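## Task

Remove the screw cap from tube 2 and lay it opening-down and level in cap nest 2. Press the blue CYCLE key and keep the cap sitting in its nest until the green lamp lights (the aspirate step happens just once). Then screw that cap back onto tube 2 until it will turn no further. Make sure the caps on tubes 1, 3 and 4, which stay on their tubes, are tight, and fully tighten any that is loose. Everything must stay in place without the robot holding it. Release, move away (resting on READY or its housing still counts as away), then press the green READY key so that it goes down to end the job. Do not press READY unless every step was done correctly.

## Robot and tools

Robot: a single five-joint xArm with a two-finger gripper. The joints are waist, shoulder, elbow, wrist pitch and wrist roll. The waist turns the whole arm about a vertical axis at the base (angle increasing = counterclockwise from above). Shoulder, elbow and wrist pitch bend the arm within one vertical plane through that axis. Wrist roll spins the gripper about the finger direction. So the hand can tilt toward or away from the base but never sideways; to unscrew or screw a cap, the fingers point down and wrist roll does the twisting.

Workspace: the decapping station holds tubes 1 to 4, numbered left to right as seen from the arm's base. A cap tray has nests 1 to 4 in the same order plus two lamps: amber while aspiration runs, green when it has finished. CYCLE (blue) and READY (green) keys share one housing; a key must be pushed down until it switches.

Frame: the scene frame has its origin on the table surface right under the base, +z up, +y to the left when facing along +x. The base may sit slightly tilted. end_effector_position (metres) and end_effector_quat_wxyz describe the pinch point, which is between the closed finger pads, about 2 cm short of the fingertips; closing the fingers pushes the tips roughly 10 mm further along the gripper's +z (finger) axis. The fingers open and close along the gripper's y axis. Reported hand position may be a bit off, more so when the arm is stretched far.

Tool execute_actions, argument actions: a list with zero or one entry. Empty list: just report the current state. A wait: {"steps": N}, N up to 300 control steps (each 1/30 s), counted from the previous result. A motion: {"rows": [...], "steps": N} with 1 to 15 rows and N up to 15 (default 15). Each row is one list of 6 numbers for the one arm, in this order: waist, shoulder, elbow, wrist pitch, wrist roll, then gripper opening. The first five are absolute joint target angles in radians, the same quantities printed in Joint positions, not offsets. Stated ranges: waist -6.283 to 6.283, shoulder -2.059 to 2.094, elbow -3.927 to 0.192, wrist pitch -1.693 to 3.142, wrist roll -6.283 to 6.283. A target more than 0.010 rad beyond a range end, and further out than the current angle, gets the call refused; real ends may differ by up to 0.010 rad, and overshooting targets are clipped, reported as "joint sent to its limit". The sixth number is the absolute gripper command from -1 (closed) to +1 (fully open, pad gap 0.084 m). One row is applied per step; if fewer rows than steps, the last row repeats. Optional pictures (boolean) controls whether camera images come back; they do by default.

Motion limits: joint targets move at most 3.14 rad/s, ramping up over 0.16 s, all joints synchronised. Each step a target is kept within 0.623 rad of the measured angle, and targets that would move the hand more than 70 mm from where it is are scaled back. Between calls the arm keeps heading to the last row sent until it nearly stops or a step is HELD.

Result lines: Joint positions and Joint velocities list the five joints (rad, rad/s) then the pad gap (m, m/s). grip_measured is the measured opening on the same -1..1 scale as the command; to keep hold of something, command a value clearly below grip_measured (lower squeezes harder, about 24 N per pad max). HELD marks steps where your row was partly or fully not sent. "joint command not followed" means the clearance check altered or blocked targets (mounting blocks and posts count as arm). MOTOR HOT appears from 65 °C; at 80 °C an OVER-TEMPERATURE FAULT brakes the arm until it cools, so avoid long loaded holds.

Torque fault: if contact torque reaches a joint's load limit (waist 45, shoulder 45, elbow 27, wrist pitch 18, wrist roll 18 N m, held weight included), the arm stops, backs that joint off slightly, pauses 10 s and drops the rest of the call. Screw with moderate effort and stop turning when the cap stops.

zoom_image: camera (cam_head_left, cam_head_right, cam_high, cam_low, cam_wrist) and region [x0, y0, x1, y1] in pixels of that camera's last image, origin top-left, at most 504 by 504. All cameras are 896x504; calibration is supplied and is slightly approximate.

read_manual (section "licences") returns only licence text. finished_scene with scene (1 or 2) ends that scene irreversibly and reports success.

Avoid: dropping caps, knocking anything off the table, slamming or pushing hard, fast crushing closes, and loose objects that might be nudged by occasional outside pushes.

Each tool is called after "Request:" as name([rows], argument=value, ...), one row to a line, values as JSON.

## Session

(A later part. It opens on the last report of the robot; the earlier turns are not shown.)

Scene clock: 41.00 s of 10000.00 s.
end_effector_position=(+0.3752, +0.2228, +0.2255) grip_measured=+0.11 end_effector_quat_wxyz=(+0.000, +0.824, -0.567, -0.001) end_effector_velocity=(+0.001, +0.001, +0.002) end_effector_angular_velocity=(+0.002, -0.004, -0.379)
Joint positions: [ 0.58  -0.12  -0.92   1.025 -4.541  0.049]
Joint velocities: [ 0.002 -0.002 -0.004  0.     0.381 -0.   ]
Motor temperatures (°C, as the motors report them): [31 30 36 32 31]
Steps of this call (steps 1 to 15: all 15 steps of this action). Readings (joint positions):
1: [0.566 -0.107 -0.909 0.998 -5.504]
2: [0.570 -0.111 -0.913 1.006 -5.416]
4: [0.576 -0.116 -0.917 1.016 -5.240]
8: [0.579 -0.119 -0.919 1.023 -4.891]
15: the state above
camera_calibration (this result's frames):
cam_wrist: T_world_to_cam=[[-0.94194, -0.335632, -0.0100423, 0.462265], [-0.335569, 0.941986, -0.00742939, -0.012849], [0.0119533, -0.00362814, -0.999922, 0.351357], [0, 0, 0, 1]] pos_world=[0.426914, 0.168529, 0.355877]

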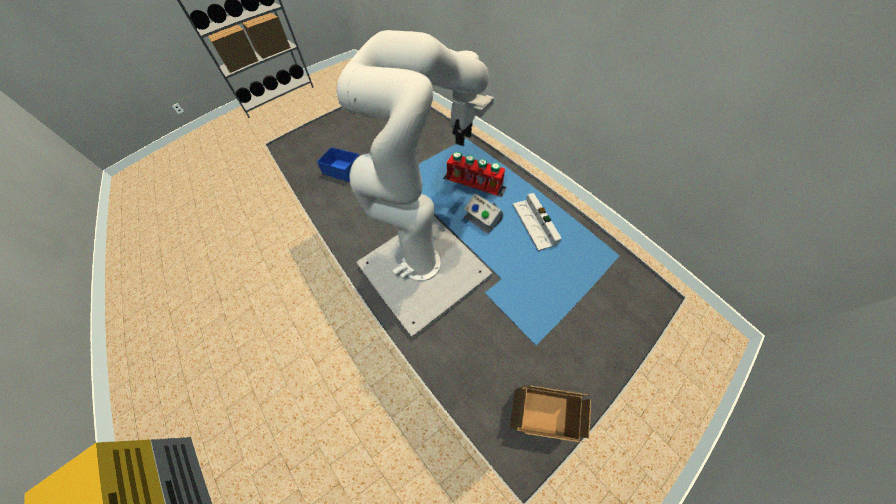

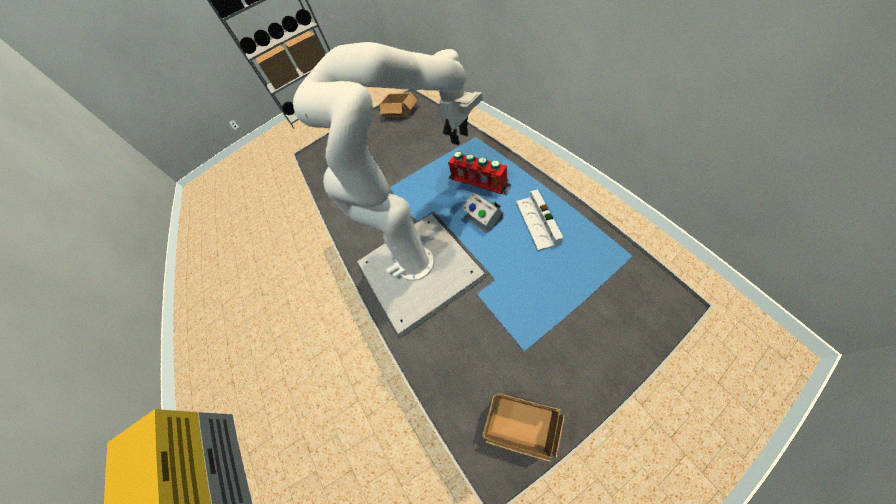

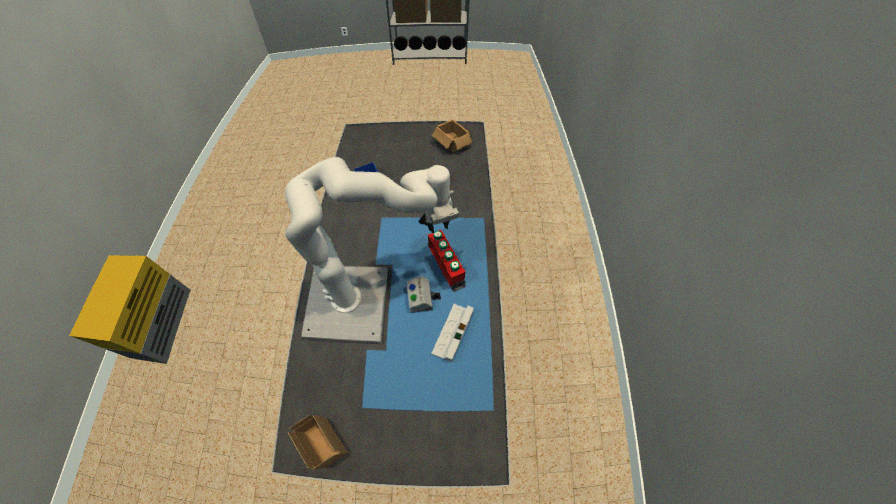

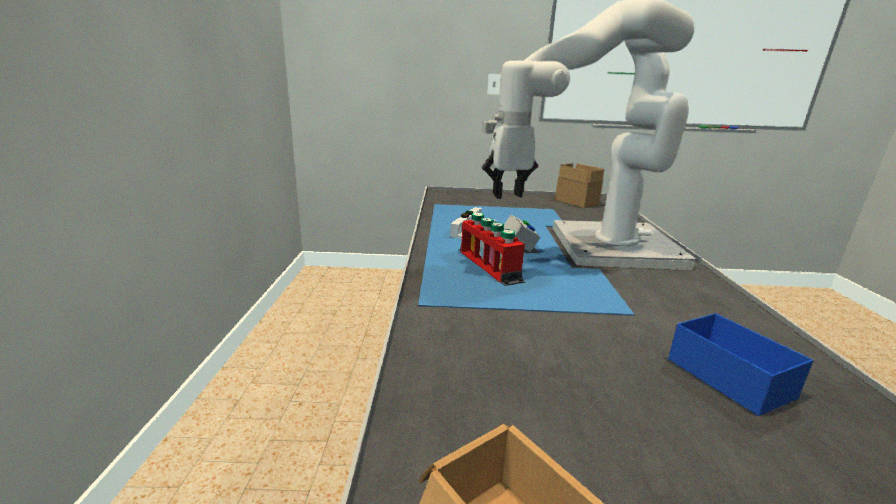

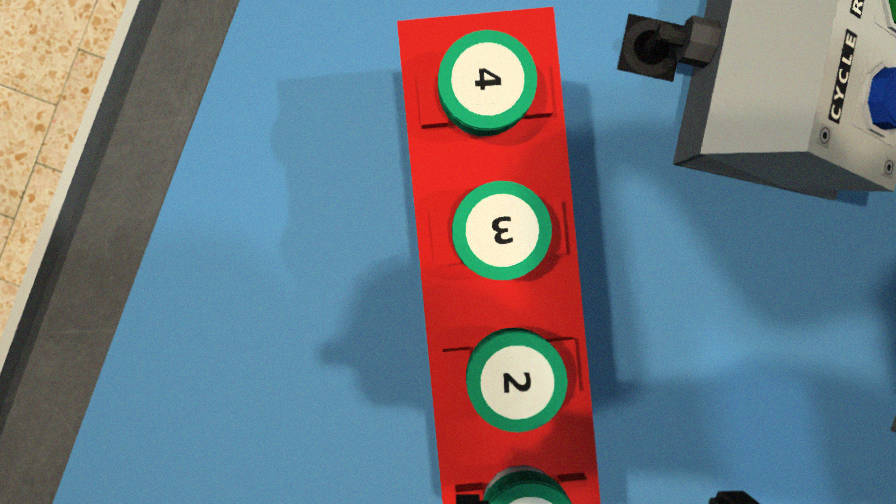

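Request:
zoom_image(camera="cam_low", region=[450,195,540,255])

Request:
zoom_image(camera="cam_head_right", region=[440,140,520,195])

Region (450, 195, 540, 255) of cam_low's 896x504 image, scaled by 5.600, with more detail than that image has.

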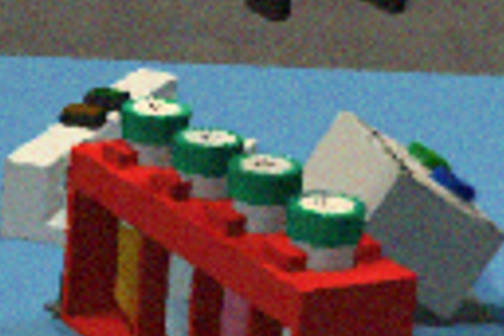

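Region (440, 140, 520, 195) of cam_head_right's 896x504 image, scaled by 6.300, with more detail than that image has; it fills the top 346 rows of this view, and the rest is white.

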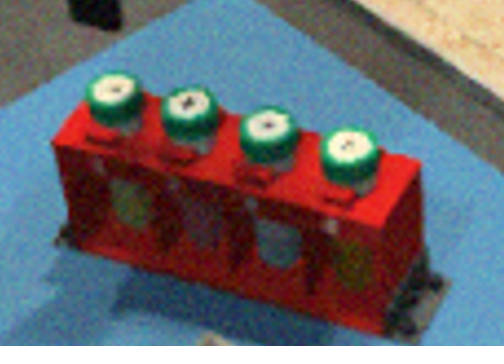

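Request:
execute_actions([
  {"rows":[[0.5025,-0.043,-0.857,0.887,-4.4,0.12],[0.5025,-0.043,-0.857,0.887,-4.4,0.12],[0.5025,-0.043,-0.857,0.887,-4.4,0.12],[0.5025,-0.043,-0.857,0.887,-4.4,0.12],[0.5025,-0.043,-0.857,0.887,-4.4,0.12],[0.5025,-0.043,-0.857,0.887,-4.4,0.12],[0.5025,0.047,-0.816,0.7536,-4.4,0.12]],"steps":15},
], pictures=false)

Request:
execute_actions([
  {"rows":[[0.5025,0.047,-0.816,0.7536,-4.4,0.12],[0.5025,0.047,-0.816,0.7536,-4.4,0.12],[0.5025,0.047,-0.816,0.7536,-4.4,-0.1],[0.5025,0.047,-0.816,0.7536,-4.4,-0.25],[0.5025,0.047,-0.816,0.7536,-4.4,-0.4],[0.5025,0.047,-0.816,0.7536,-4.4,-0.6],[0.5025,0.047,-0.816,0.7536,-4.4,-1],[0.5025,0.047,-0.816,0.7536,-4.4,-1],[0.5025,0.047,-0.816,0.7536,-4.4,-1],[0.5025,0.047,-0.816,0.7536,-4.5,-1],[0.5025,0.047,-0.816,0.7536,-4.6,-1],[0.5025,0.047,-0.816,0.7536,-4.7,-1],[0.5025,0.047,-0.816,0.7536,-4.8,-1],[0.5025,0.047,-0.816,0.7536,-4.9,-1],[0.5025,0.047,-0.816,0.7536,-5.0,-1]],"steps":15},
], pictures=false)

Request:
execute_actions([
  {"rows":[[0.5025,0.047,-0.816,0.7536,-5.0,-1],[0.5025,0.047,-0.816,0.7536,-5.0,-1],[0.5025,0.047,-0.816,0.7536,-5.0,-1],[0.5025,0.047,-0.816,0.7536,-5.0,-1],[0.5025,0.047,-0.816,0.7536,-5.0,-1],[0.5025,0.047,-0.816,0.7536,-5.0,-0.25],[0.5025,0.047,-0.816,0.7536,-5.0,0],[0.5025,0.047,-0.816,0.7536,-5.0,0.12],[0.5025,0.047,-0.816,0.7536,-5.0,0.12],[0.5025,0.047,-0.816,0.7536,-5.0,0.12],[0.5025,-0.043,-0.857,0.887,-5.0,0.12],[0.5025,-0.043,-0.857,0.887,-5.0,0.12],[0.5025,-0.043,-0.857,0.887,-5.0,0.12],[0.58,-0.12,-0.92,1.025,-4.51,0.12]],"steps":15},
], pictures=false)

Request:
execute_actions([
  {"rows":[[0.58,-0.12,-0.92,1.025,-4.51,0.12]],"steps":15},
])

Scene clock: 57.90 s of 10000.00 s.
end_effector_position=(+0.3944, +0.1954, +0.1354) grip_measured=+0.11 end_effector_quat_wxyz=(+0.003, +0.758, -0.653, -0.002) end_effector_velocity=(+0.018, +0.007, -0.039) end_effector_angular_velocity=(+0.029, -0.059, -0.017)
Joint positions: [ 0.503  0.04  -0.818  0.77  -4.401  0.049]
Joint velocities: [-0.005  0.097  0.031 -0.193  0.012  0.   ]
Motor temperatures (°C, as the motors report them): [31 31 36 32 31]
Steps of this call (steps 1 to 30: the robot went on to your last target; steps 31 to 492: nothing new was sent; steps 493 to 507: all 15 steps of this action). Readings (joint positions):
493: [0.580 -0.120 -0.920 1.025 -4.510]
494: [0.579 -0.119 -0.919 1.021 -4.507]
496: [0.560 -0.101 -0.906 0.983 -4.478]
500: [0.512 -0.050 -0.861 0.906 -4.418]
507: the state above

Scene clock: 58.40 s of 10000.00 s.
end_effector_position=(+0.3959, +0.1960, +0.1328) grip_measured=-0.24 end_effector_quat_wxyz=(+0.001, +0.801, -0.598, -0.000) end_effector_velocity=(+0.009, +0.002, +0.000) end_effector_angular_velocity=(+0.012, -0.019, +1.748)
Joint positions: [ 0.503  0.047 -0.815  0.755 -4.54   0.033]
Joint velocities: [-0.005  0.013 -0.01  -0.025 -1.753 -0.   ]
Motor temperatures (°C, as the motors report them): [31 31 36 32 31]
Steps of this call (steps 1 to 15: all 15 steps of this action). Readings (joint positions):
1: [0.503 0.042 -0.817 0.764 -4.401]
2: [0.503 0.043 -0.818 0.761 -4.401]
4: [0.503 0.044 -0.818 0.756 -4.400]
8: [0.504 0.045 -0.814 0.757 -4.400]
15: the state above

Scene clock: 58.90 s of 10000.00 s.
end_effector_position=(+0.3945, +0.1948, +0.1528) grip_measured=+0.10 end_effector_quat_wxyz=(+0.003, +0.915, -0.403, -0.002) end_effector_velocity=(+0.022, +0.024, +0.309) end_effector_angular_velocity=(+0.058, -0.119, -0.154)
Joint positions: [ 0.502  0.005 -0.834  0.82  -4.994  0.049]
Joint velocities: [ 0.027 -0.566 -0.314  0.747  0.181  0.004]
Motor temperatures (°C, as the motors report them): [31 31 36 32 31]
Steps of this call (steps 1 to 15: all 15 steps of this action). Readings (joint positions):
1: [0.503 0.047 -0.816 0.754 -4.604]
2: [0.503 0.047 -0.816 0.753 -4.673]
4: [0.503 0.048 -0.817 0.751 -4.808]
8: [0.503 0.048 -0.818 0.750 -4.960]
15: the state above

Scene clock: 59.40 s of 10000.00 s.
end_effector_position=(+0.3752, +0.2224, +0.2245) grip_measured=+0.11 end_effector_quat_wxyz=(+0.001, +0.816, -0.578, -0.001) end_effector_velocity=(-0.003, +0.001, +0.004) end_effector_angular_velocity=(-0.004, +0.006, -0.058)
Joint positions: [ 0.579 -0.118 -0.918  1.023 -4.515  0.049]
Joint velocities: [ 0.005 -0.007 -0.006  0.021  0.063  0.   ]
Motor temperatures (°C, as the motors report them): [31 31 36 32 31]
Steps of this call (steps 1 to 15: all 15 steps of this action). Readings (joint positions):
1: [0.504 -0.013 -0.845 0.844 -4.982]
2: [0.507 -0.029 -0.856 0.867 -4.955]
4: [0.524 -0.058 -0.876 0.915 -4.851]
8: [0.566 -0.104 -0.909 0.993 -4.608]
15: the state above
camera_calibration (this result's frames):
cam_wrist: T_world_to_cam=[[-0.950501, -0.3106, -0.00870541, 0.459425], [-0.310538, 0.950529, -0.00777499, -0.0236727], [0.0106897, -0.00468677, -0.999932, 0.350978], [0, 0, 0, 1]] pos_world=[0.425581, 0.166844, 0.354769]

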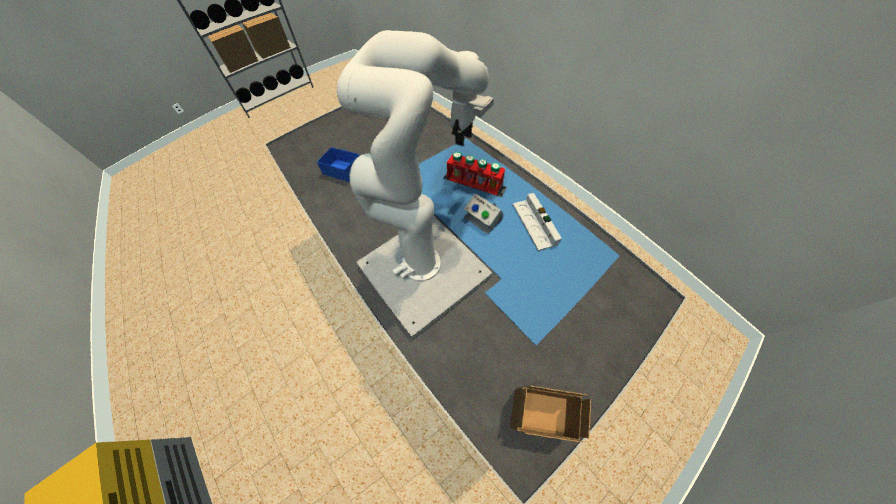

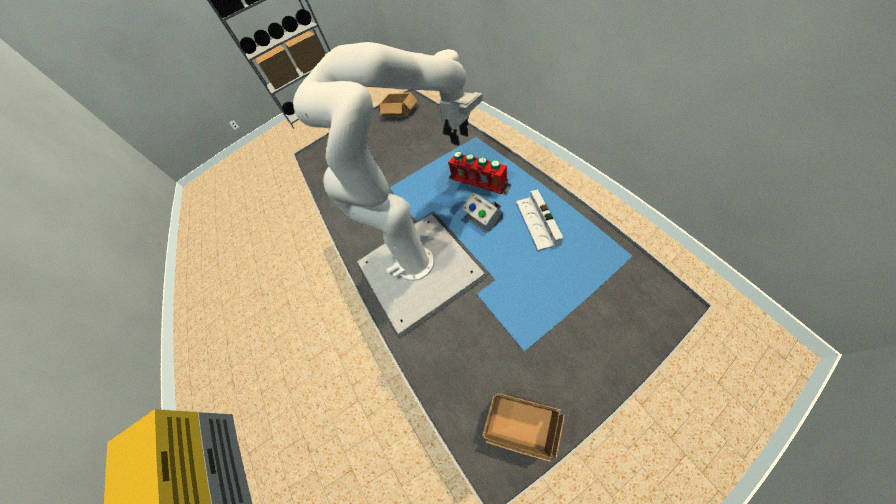

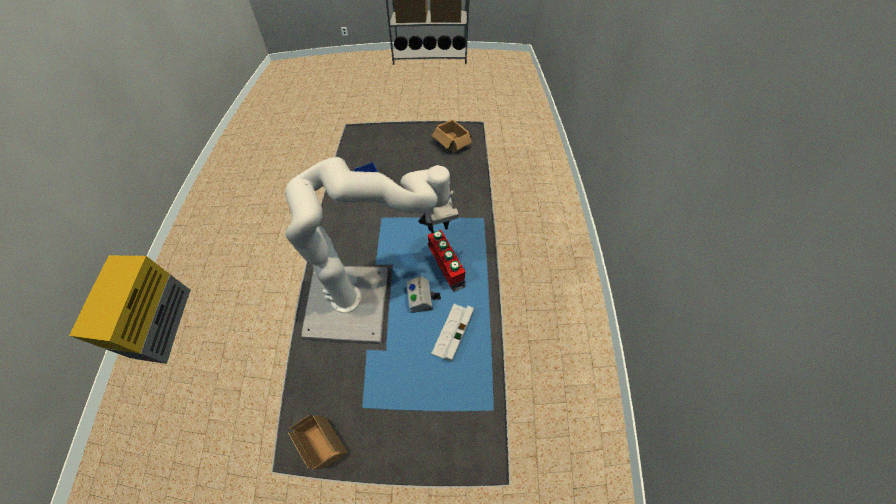

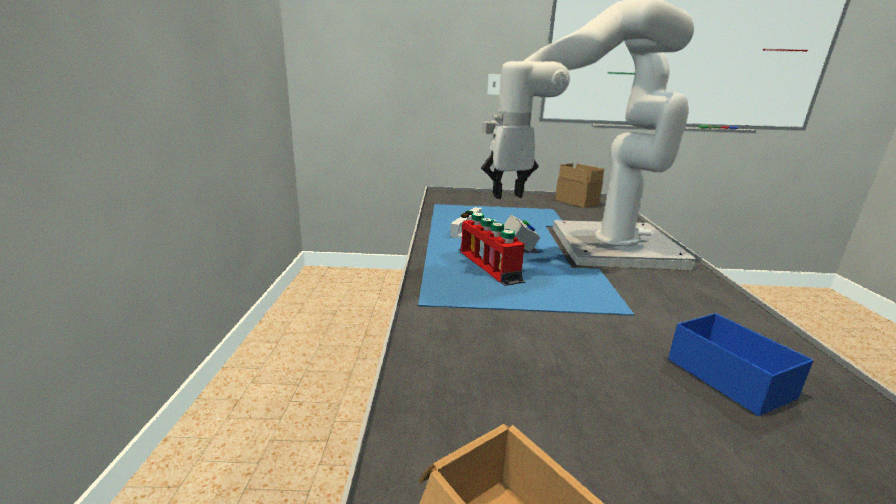

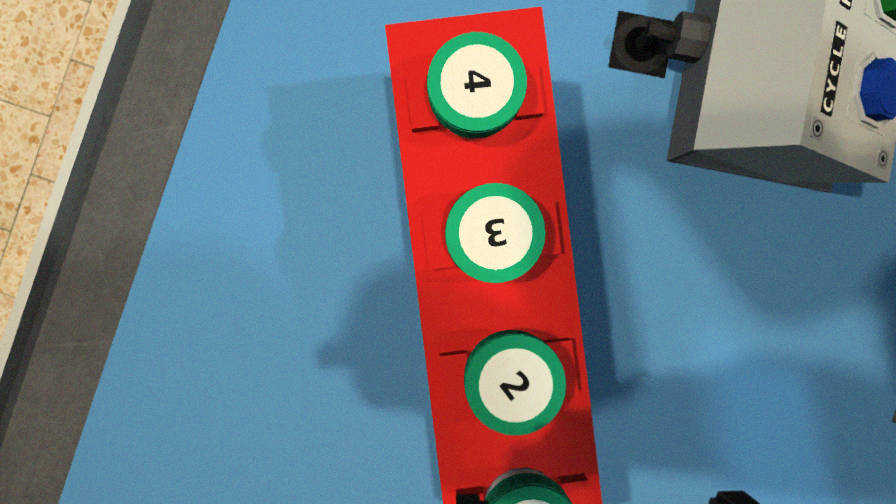

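Request:
execute_actions([
  {"rows":[[0.5025,-0.043,-0.857,0.887,-4.4,0.12],[0.5025,-0.043,-0.857,0.887,-4.4,0.12],[0.5025,-0.043,-0.857,0.887,-4.4,0.12],[0.5025,-0.043,-0.857,0.887,-4.4,0.12],[0.5025,-0.043,-0.857,0.887,-4.4,0.12],[0.5025,-0.043,-0.857,0.887,-4.4,0.12],[0.5025,0.044,-0.8174,0.758,-4.4,0.12]],"steps":15},
], pictures=false)

Request:
execute_actions([
  {"rows":[[0.5025,0.044,-0.8174,0.758,-4.4,0.12],[0.5025,0.044,-0.8174,0.758,-4.4,0.12],[0.5025,0.044,-0.8174,0.758,-4.4,-0.1],[0.5025,0.044,-0.8174,0.758,-4.4,-0.25],[0.5025,0.044,-0.8174,0.758,-4.4,-0.4],[0.5025,0.044,-0.8174,0.758,-4.4,-0.6],[0.5025,0.044,-0.8174,0.758,-4.4,-0.8],[0.5025,0.044,-0.8174,0.758,-4.4,-0.8],[0.5025,0.044,-0.8174,0.758,-4.4,-0.8],[0.5025,0.044,-0.8174,0.758,-4.5,-0.8],[0.5025,0.044,-0.8174,0.758,-4.6,-0.8],[0.5025,0.043,-0.8178,0.7595,-4.7,-0.8],[0.5025,0.043,-0.8178,0.7595,-4.8,-0.8],[0.5025,0.043,-0.8178,0.7595,-4.9,-0.8],[0.5025,0.042,-0.8183,0.761,-5.0,-0.8]],"steps":15},
], pictures=false)

Request:
execute_actions([
  {"rows":[[0.5025,0.042,-0.8183,0.761,-5.1,-0.8],[0.5025,0.042,-0.8183,0.761,-5.2,-0.8],[0.5025,0.041,-0.8187,0.7625,-5.3,-0.8],[0.5025,0.041,-0.8187,0.7625,-5.4,-0.8],[0.5025,0.041,-0.8187,0.7625,-5.5,-0.8],[0.5025,0.040,-0.8192,0.764,-5.6,-0.8],[0.5025,0.040,-0.8192,0.764,-5.7,-0.8],[0.5025,0.040,-0.8192,0.764,-5.8,-0.8],[0.5025,0.039,-0.8196,0.7655,-5.9,-0.8],[0.5025,0.039,-0.8196,0.7655,-6.0,-0.8],[0.5025,0.038,-0.82,0.767,-6.1,-0.8],[0.5025,0.038,-0.82,0.767,-6.2,-0.8]],"steps":15},
], pictures=false)

Request:
execute_actions([
  {"rows":[[0.5025,0.038,-0.82,0.767,-6.2,-0.8],[0.5025,0.038,-0.82,0.767,-6.2,-0.8],[0.5025,0.038,-0.82,0.767,-6.2,-0.8],[0.5025,0.035,-0.8214,0.7715,-6.2,-0.8],[0.5025,0.033,-0.8223,0.7745,-6.2,-0.8],[0.5025,0.031,-0.8232,0.7775,-6.2,-0.8],[0.5025,0.029,-0.824,0.78,-6.2,-0.8],[0.5025,0.027,-0.825,0.783,-6.2,-0.8]],"steps":15},
])

Scene clock: 71.63 s of 10000.00 s.
end_effector_position=(+0.3945, +0.1955, +0.1368) grip_measured=+0.11 end_effector_quat_wxyz=(+0.003, +0.758, -0.653, -0.001) end_effector_velocity=(+0.019, +0.007, -0.036) end_effector_angular_velocity=(+0.030, -0.062, -0.018)
Joint positions: [ 0.503  0.037 -0.819  0.773 -4.401  0.049]
Joint velocities: [-0.006  0.091  0.027 -0.186  0.012  0.   ]
Motor temperatures (°C, as the motors report them): [31 31 36 32 31]
Steps of this call (steps 1 to 15: the robot went on to your last target; steps 16 to 352: nothing new was sent; steps 353 to 367: all 15 steps of this action). Readings (joint positions):
353: [0.580 -0.120 -0.920 1.025 -4.510]
354: [0.579 -0.119 -0.919 1.021 -4.507]
356: [0.560 -0.101 -0.906 0.983 -4.478]
360: [0.512 -0.050 -0.861 0.906 -4.418]
367: the state above

Scene clock: 72.13 s of 10000.00 s.
end_effector_position=(+0.3960, +0.1960, +0.1343) grip_measured=-0.25 end_effector_quat_wxyz=(+0.001, +0.801, -0.598, -0.000) end_effector_velocity=(+0.010, +0.002, +0.002) end_effector_angular_velocity=(+0.014, -0.022, +1.748)
Joint positions: [ 0.503  0.043 -0.817  0.759 -4.54   0.033]
Joint velocities: [-0.006  0.011 -0.013 -0.024 -1.754 -0.001]
Motor temperatures (°C, as the motors report them): [31 31 36 32 31]
Steps of this call (steps 1 to 15: all 15 steps of this action). Readings (joint positions):
1: [0.503 0.039 -0.819 0.768 -4.401]
2: [0.503 0.040 -0.819 0.765 -4.401]
4: [0.503 0.041 -0.819 0.761 -4.400]
8: [0.504 0.042 -0.816 0.762 -4.400]
15: the state above

Scene clock: 72.63 s of 10000.00 s.
end_effector_position=(+0.4003, +0.2002, +0.1408) grip_measured=-0.24 end_effector_quat_wxyz=(-0.004, +1.000, -0.013, +0.007) end_effector_velocity=(+0.001, +0.010, +0.012) end_effector_angular_velocity=(-0.027, -0.034, +2.587)
Joint positions: [ 0.507  0.038 -0.827  0.758 -5.792  0.034]
Joint velocities: [ 0.019 -0.019 -0.013  0.014 -2.569  0.008]
Motor temperatures (°C, as the motors report them): [31 31 36 32 31]
Steps of this call (steps 1 to 15: all 15 steps of this action). Readings (joint positions):
1: [0.503 0.044 -0.817 0.758 -4.604]
2: [0.502 0.044 -0.818 0.757 -4.674]
4: [0.502 0.044 -0.819 0.757 -4.833]
8: [0.503 0.042 -0.822 0.757 -5.180]
15: the state above

Scene clock: 73.13 s of 10000.00 s.
end_effector_position=(+0.3957, +0.1956, +0.1427) grip_measured=-0.21 end_effector_quat_wxyz=(+0.000, +0.982, +0.186, -0.001) end_effector_velocity=(+0.026, -0.031, +0.030) end_effector_angular_velocity=(+0.015, -0.034, -0.069)
Joint positions: [ 0.502  0.026 -0.824  0.785 -6.199  0.035]
Joint velocities: [-0.09  -0.052 -0.028  0.042 -0.021 -0.01 ]
Motor temperatures (°C, as the motors report them): [31 31 36 32 31]
Steps of this call (steps 1 to 15: all 15 steps of this action). Readings (joint positions):
1: [0.508 0.037 -0.828 0.759 -5.877]
2: [0.508 0.036 -0.827 0.759 -5.954]
4: [0.508 0.035 -0.827 0.760 -6.078]
8: [0.509 0.032 -0.825 0.769 -6.176]
15: the state above
camera_calibration (this result's frames):
cam_wrist: T_world_to_cam=[[0.344767, -0.938618, -0.0114594, 0.080575], [-0.938686, -0.344717, -0.00615653, 0.509144], [0.00182837, 0.0128794, -0.999915, 0.268988], [0, 0, 0, 1]] pos_world=[0.449655, 0.247675, 0.273023]

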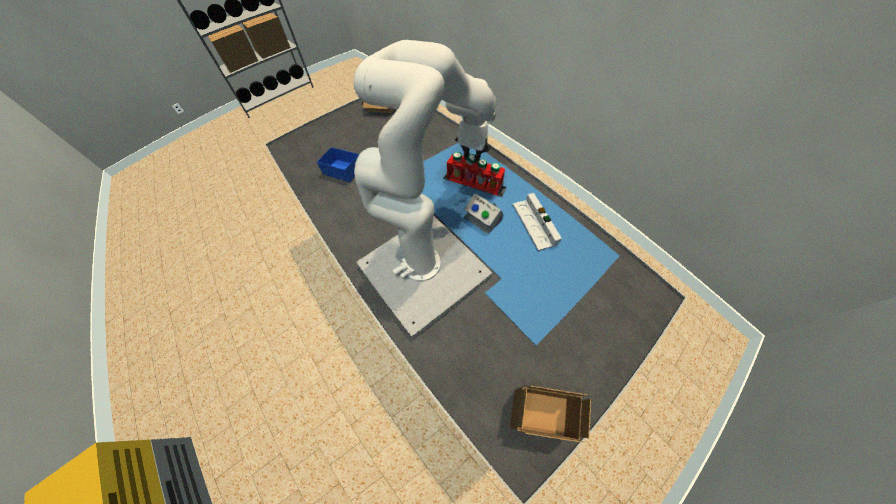

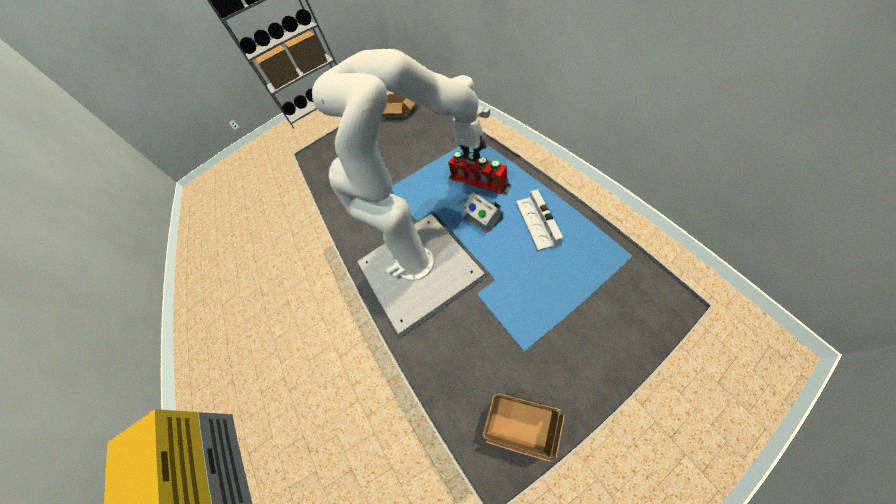

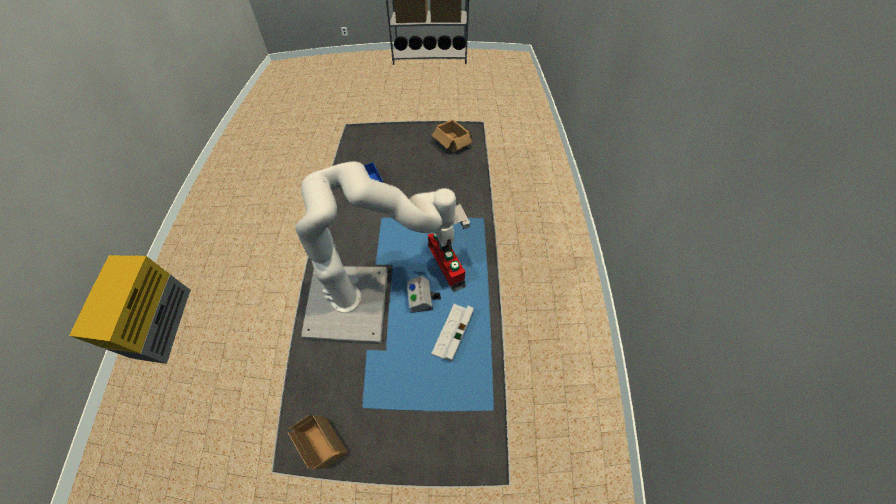

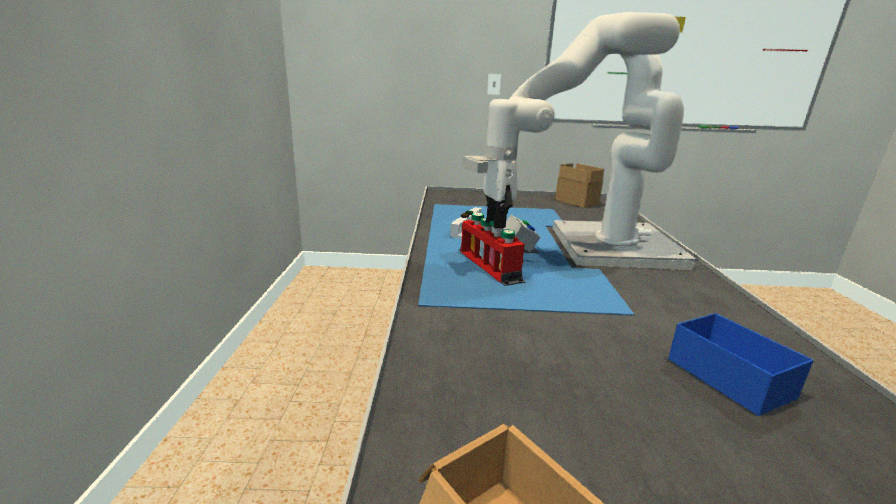

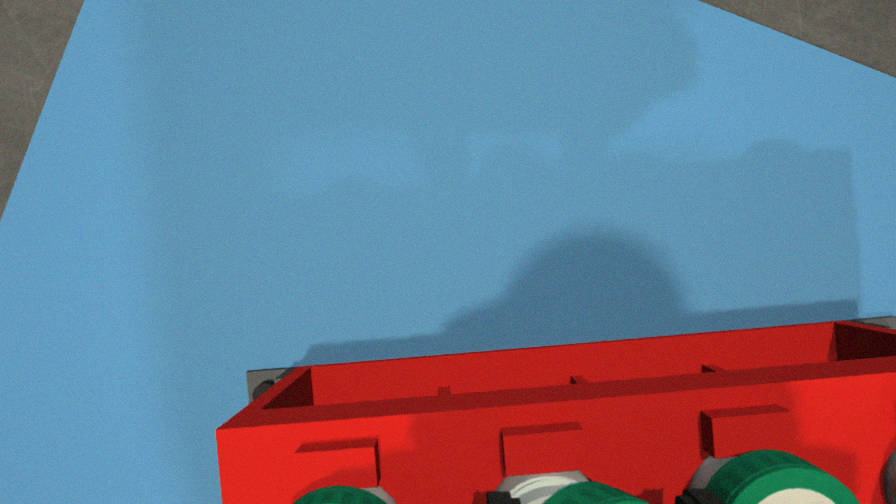

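Request:
execute_actions([
  {"rows":[[0.5025,0.024,-0.826,0.788,-6.2,-0.8],[0.5025,0.021,-0.8275,0.7925,-6.2,-0.8],[0.5025,0.018,-0.829,0.797,-6.2,-0.8],[0.5025,0.015,-0.830,0.801,-6.2,-0.8],[0.5025,0.012,-0.8315,0.8055,-6.2,-0.8],[0.5025,0.009,-0.833,0.81,-6.2,-0.8]],"steps":12},
])

Scene clock: 76.10 s of 10000.00 s.
end_effector_position=(+0.3917, +0.1943, +0.1461) grip_measured=-0.22 end_effector_quat_wxyz=(+0.002, +0.982, +0.188, -0.008) end_effector_velocity=(+0.009, +0.004, +0.022) end_effector_angular_velocity=(+0.014, -0.028, -0.001)
Joint positions: [ 0.504  0.015 -0.826  0.81  -6.2    0.034]
Joint velocities: [-0.002 -0.031 -0.027  0.027 -0.001 -0.   ]
Motor temperatures (°C, as the motors report them): [31 31 36 32 31]
Steps of this call (steps 1 to 15: the robot went on to your last target; steps 16 to 77: nothing new was sent; steps 78 to 89: all 12 steps of this action). Readings (joint positions):
78: [0.502 0.027 -0.825 0.783 -6.200]
79: [0.502 0.027 -0.825 0.783 -6.200]
81: [0.503 0.026 -0.826 0.786 -6.200]
85: [0.505 0.020 -0.825 0.801 -6.200]
89: the state above
camera_calibration (this result's frames):
cam_wrist: T_world_to_cam=[[0.346934, -0.937835, -0.0100872, 0.0795434], [-0.937836, -0.347009, 0.00695294, 0.503218], [-0.0100211, 0.00704797, -0.999925, 0.278141], [0, 0, 0, 1]] pos_world=[0.447127, 0.24726, 0.275424]

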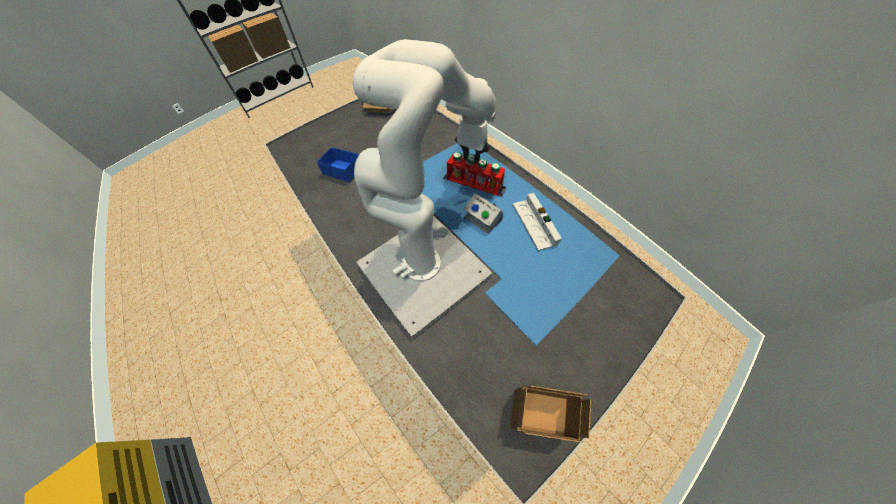

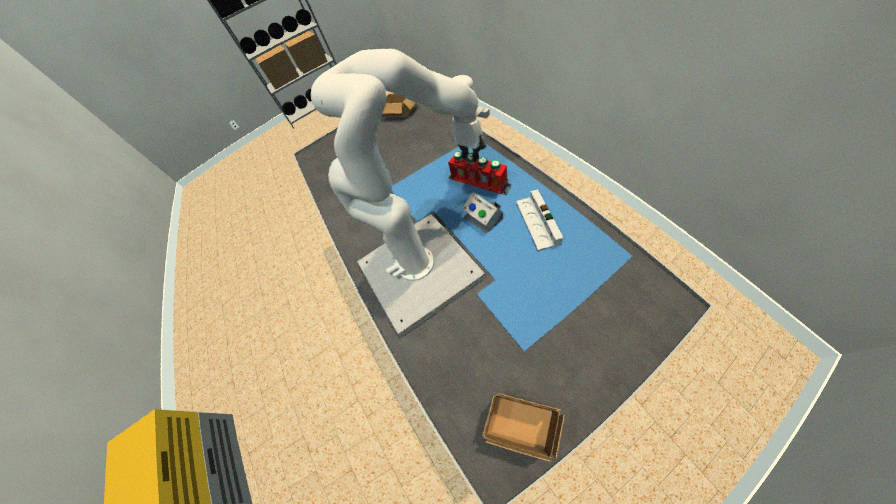

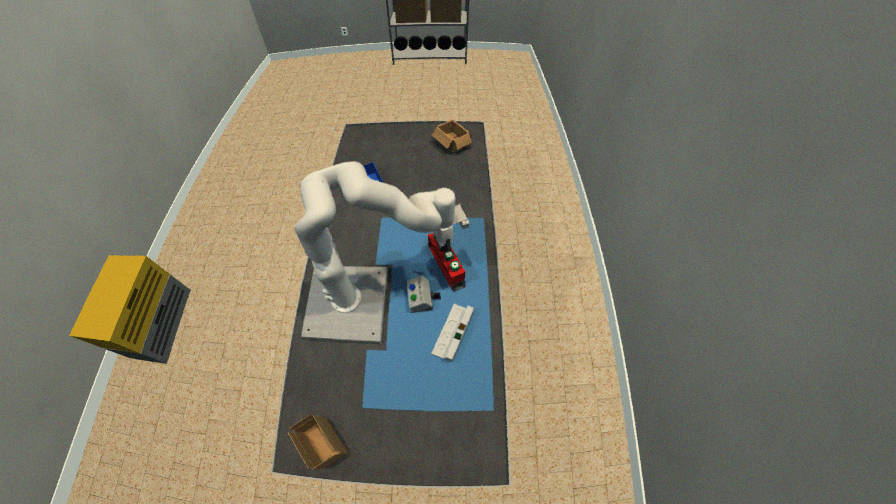

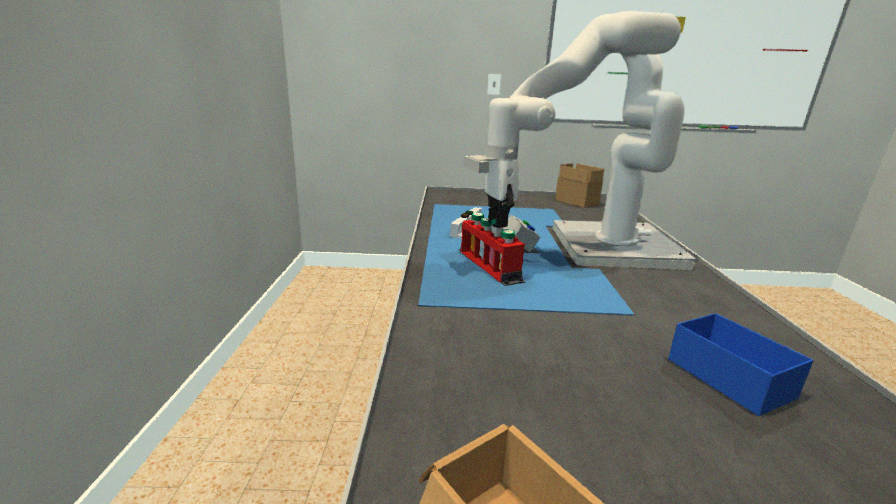

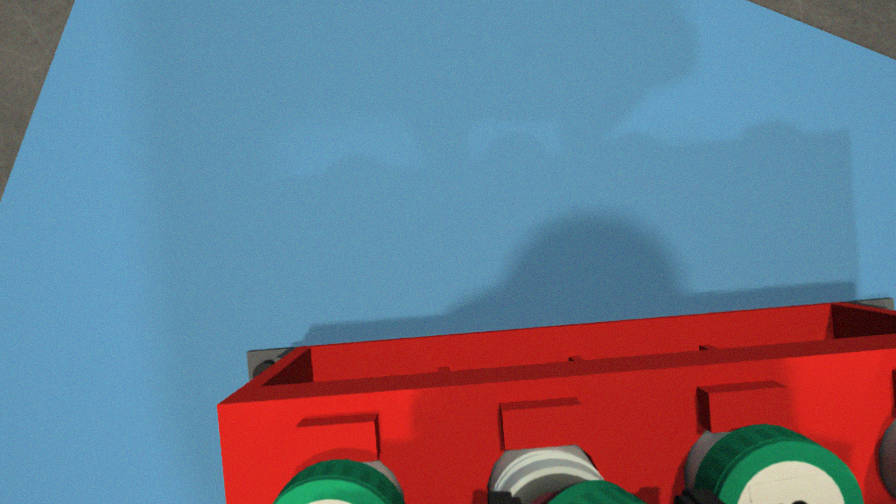

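Request:
execute_actions([
  {"rows":[[0.5025,-0.043,-0.857,0.887,-6.2,-0.8]],"steps":15},
])

Request:
zoom_image(camera="cam_low", region=[430,170,560,260])

Scene clock: 90.80 s of 10000.00 s.
end_effector_position=(+0.3936, +0.1946, +0.1771) grip_measured=-0.22 end_effector_quat_wxyz=(+0.000, +0.982, +0.187, -0.002) end_effector_velocity=(+0.001, +0.000, +0.003) end_effector_angular_velocity=(+0.001, -0.002, +0.000)
Joint positions: [ 0.502 -0.042 -0.856  0.886 -6.2    0.034]
Joint velocities: [ 0.    -0.004 -0.005  0.007 -0.    -0.   ]
Motor temperatures (°C, as the motors report them): [31 31 36 32 31]
Steps of this call (steps 1 to 15: the robot went on to your last target; steps 16 to 426: nothing new was sent; steps 427 to 441: all 15 steps of this action). Readings (joint positions):
427: [0.502 0.009 -0.833 0.810 -6.200]
428: [0.502 0.008 -0.834 0.814 -6.200]
430: [0.502 -0.009 -0.840 0.841 -6.200]
434: [0.503 -0.038 -0.856 0.876 -6.200]
441: the state above
camera_calibration (this result's frames):
cam_wrist: T_world_to_cam=[[0.3458, -0.93824, -0.011327, 0.0802217], [-0.938308, -0.345766, -0.00488528, 0.506895], [0.000667073, 0.0123175, -0.999924, 0.303907], [0, 0, 0, 1]] pos_world=[0.44768, 0.246791, 0.307268]

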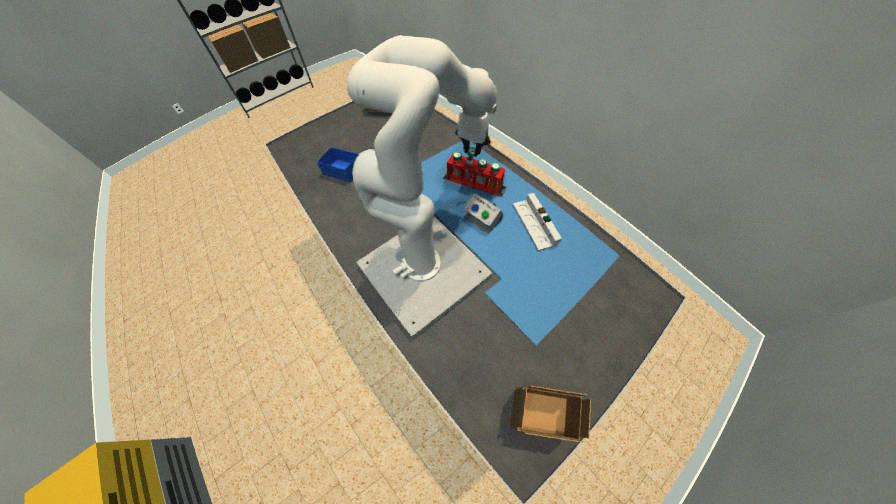

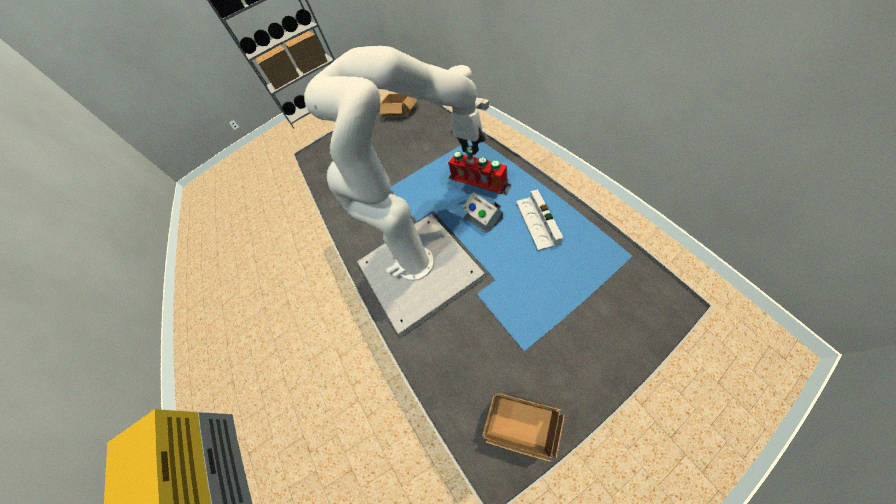

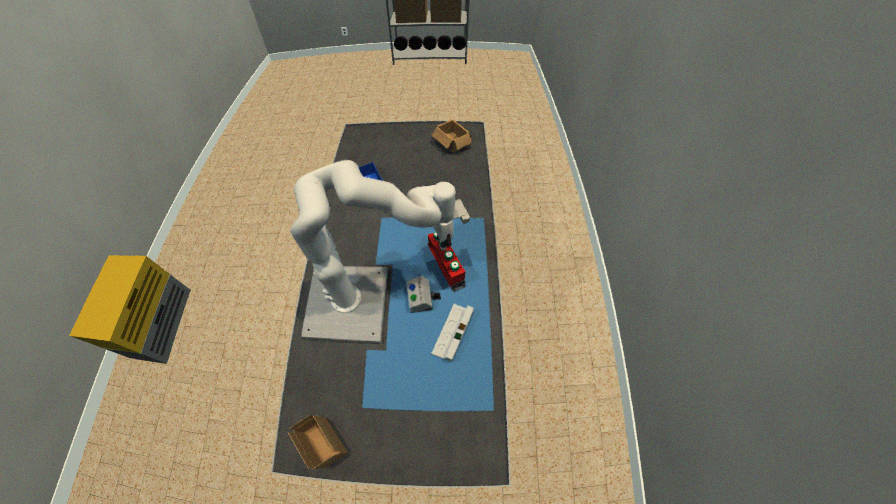

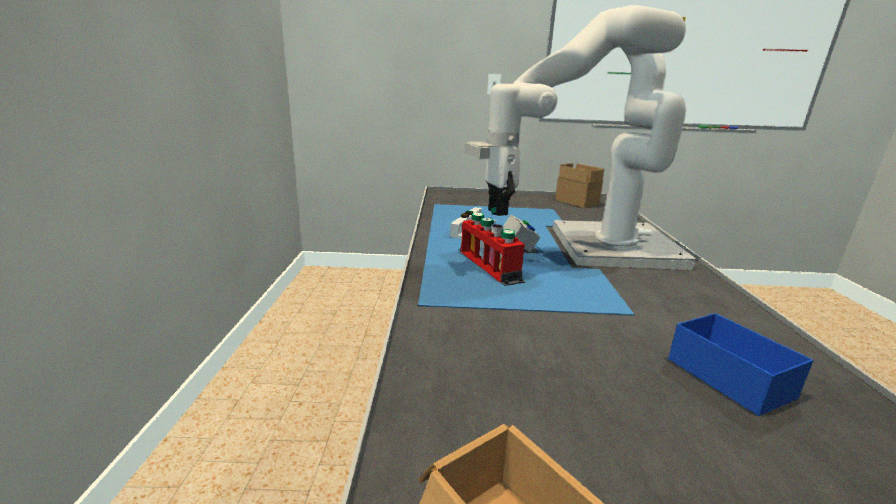

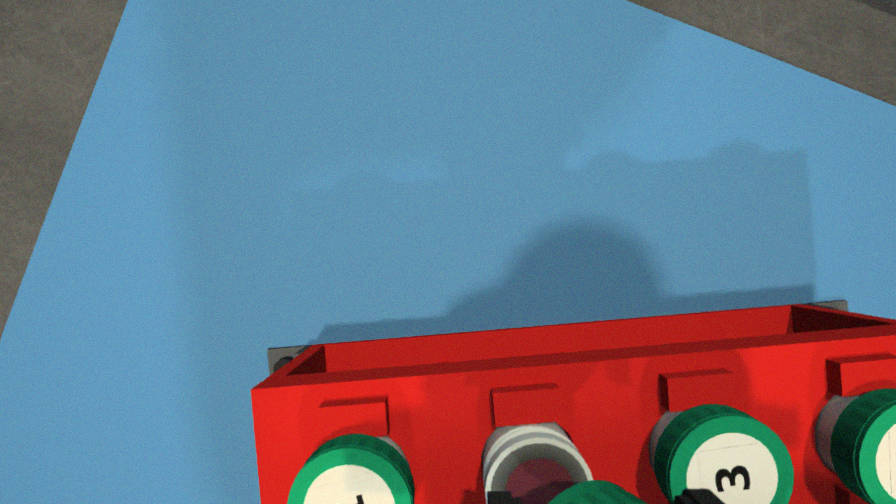

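Region (430, 170, 560, 260) of cam_low's 896x504 image, scaled by 3.877, with more detail than that image has; it fills the top 349 rows of this view, and the rest is white.

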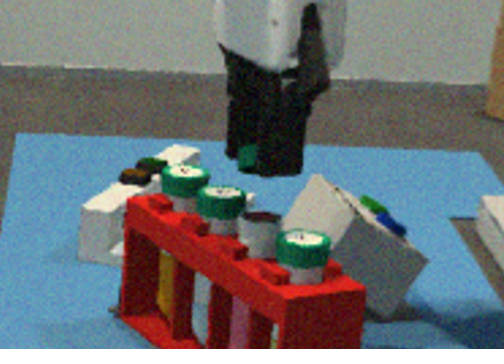

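Request:
zoom_image(camera="cam_high", region=[400,270,500,370])

Region (400, 270, 500, 370) of cam_high's 896x504 image, scaled by 5.040, with more detail than that image has.

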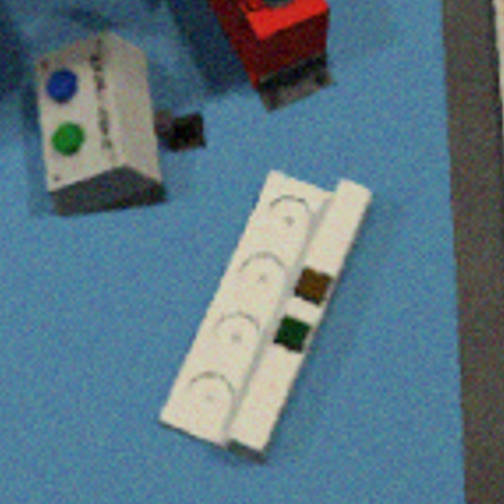

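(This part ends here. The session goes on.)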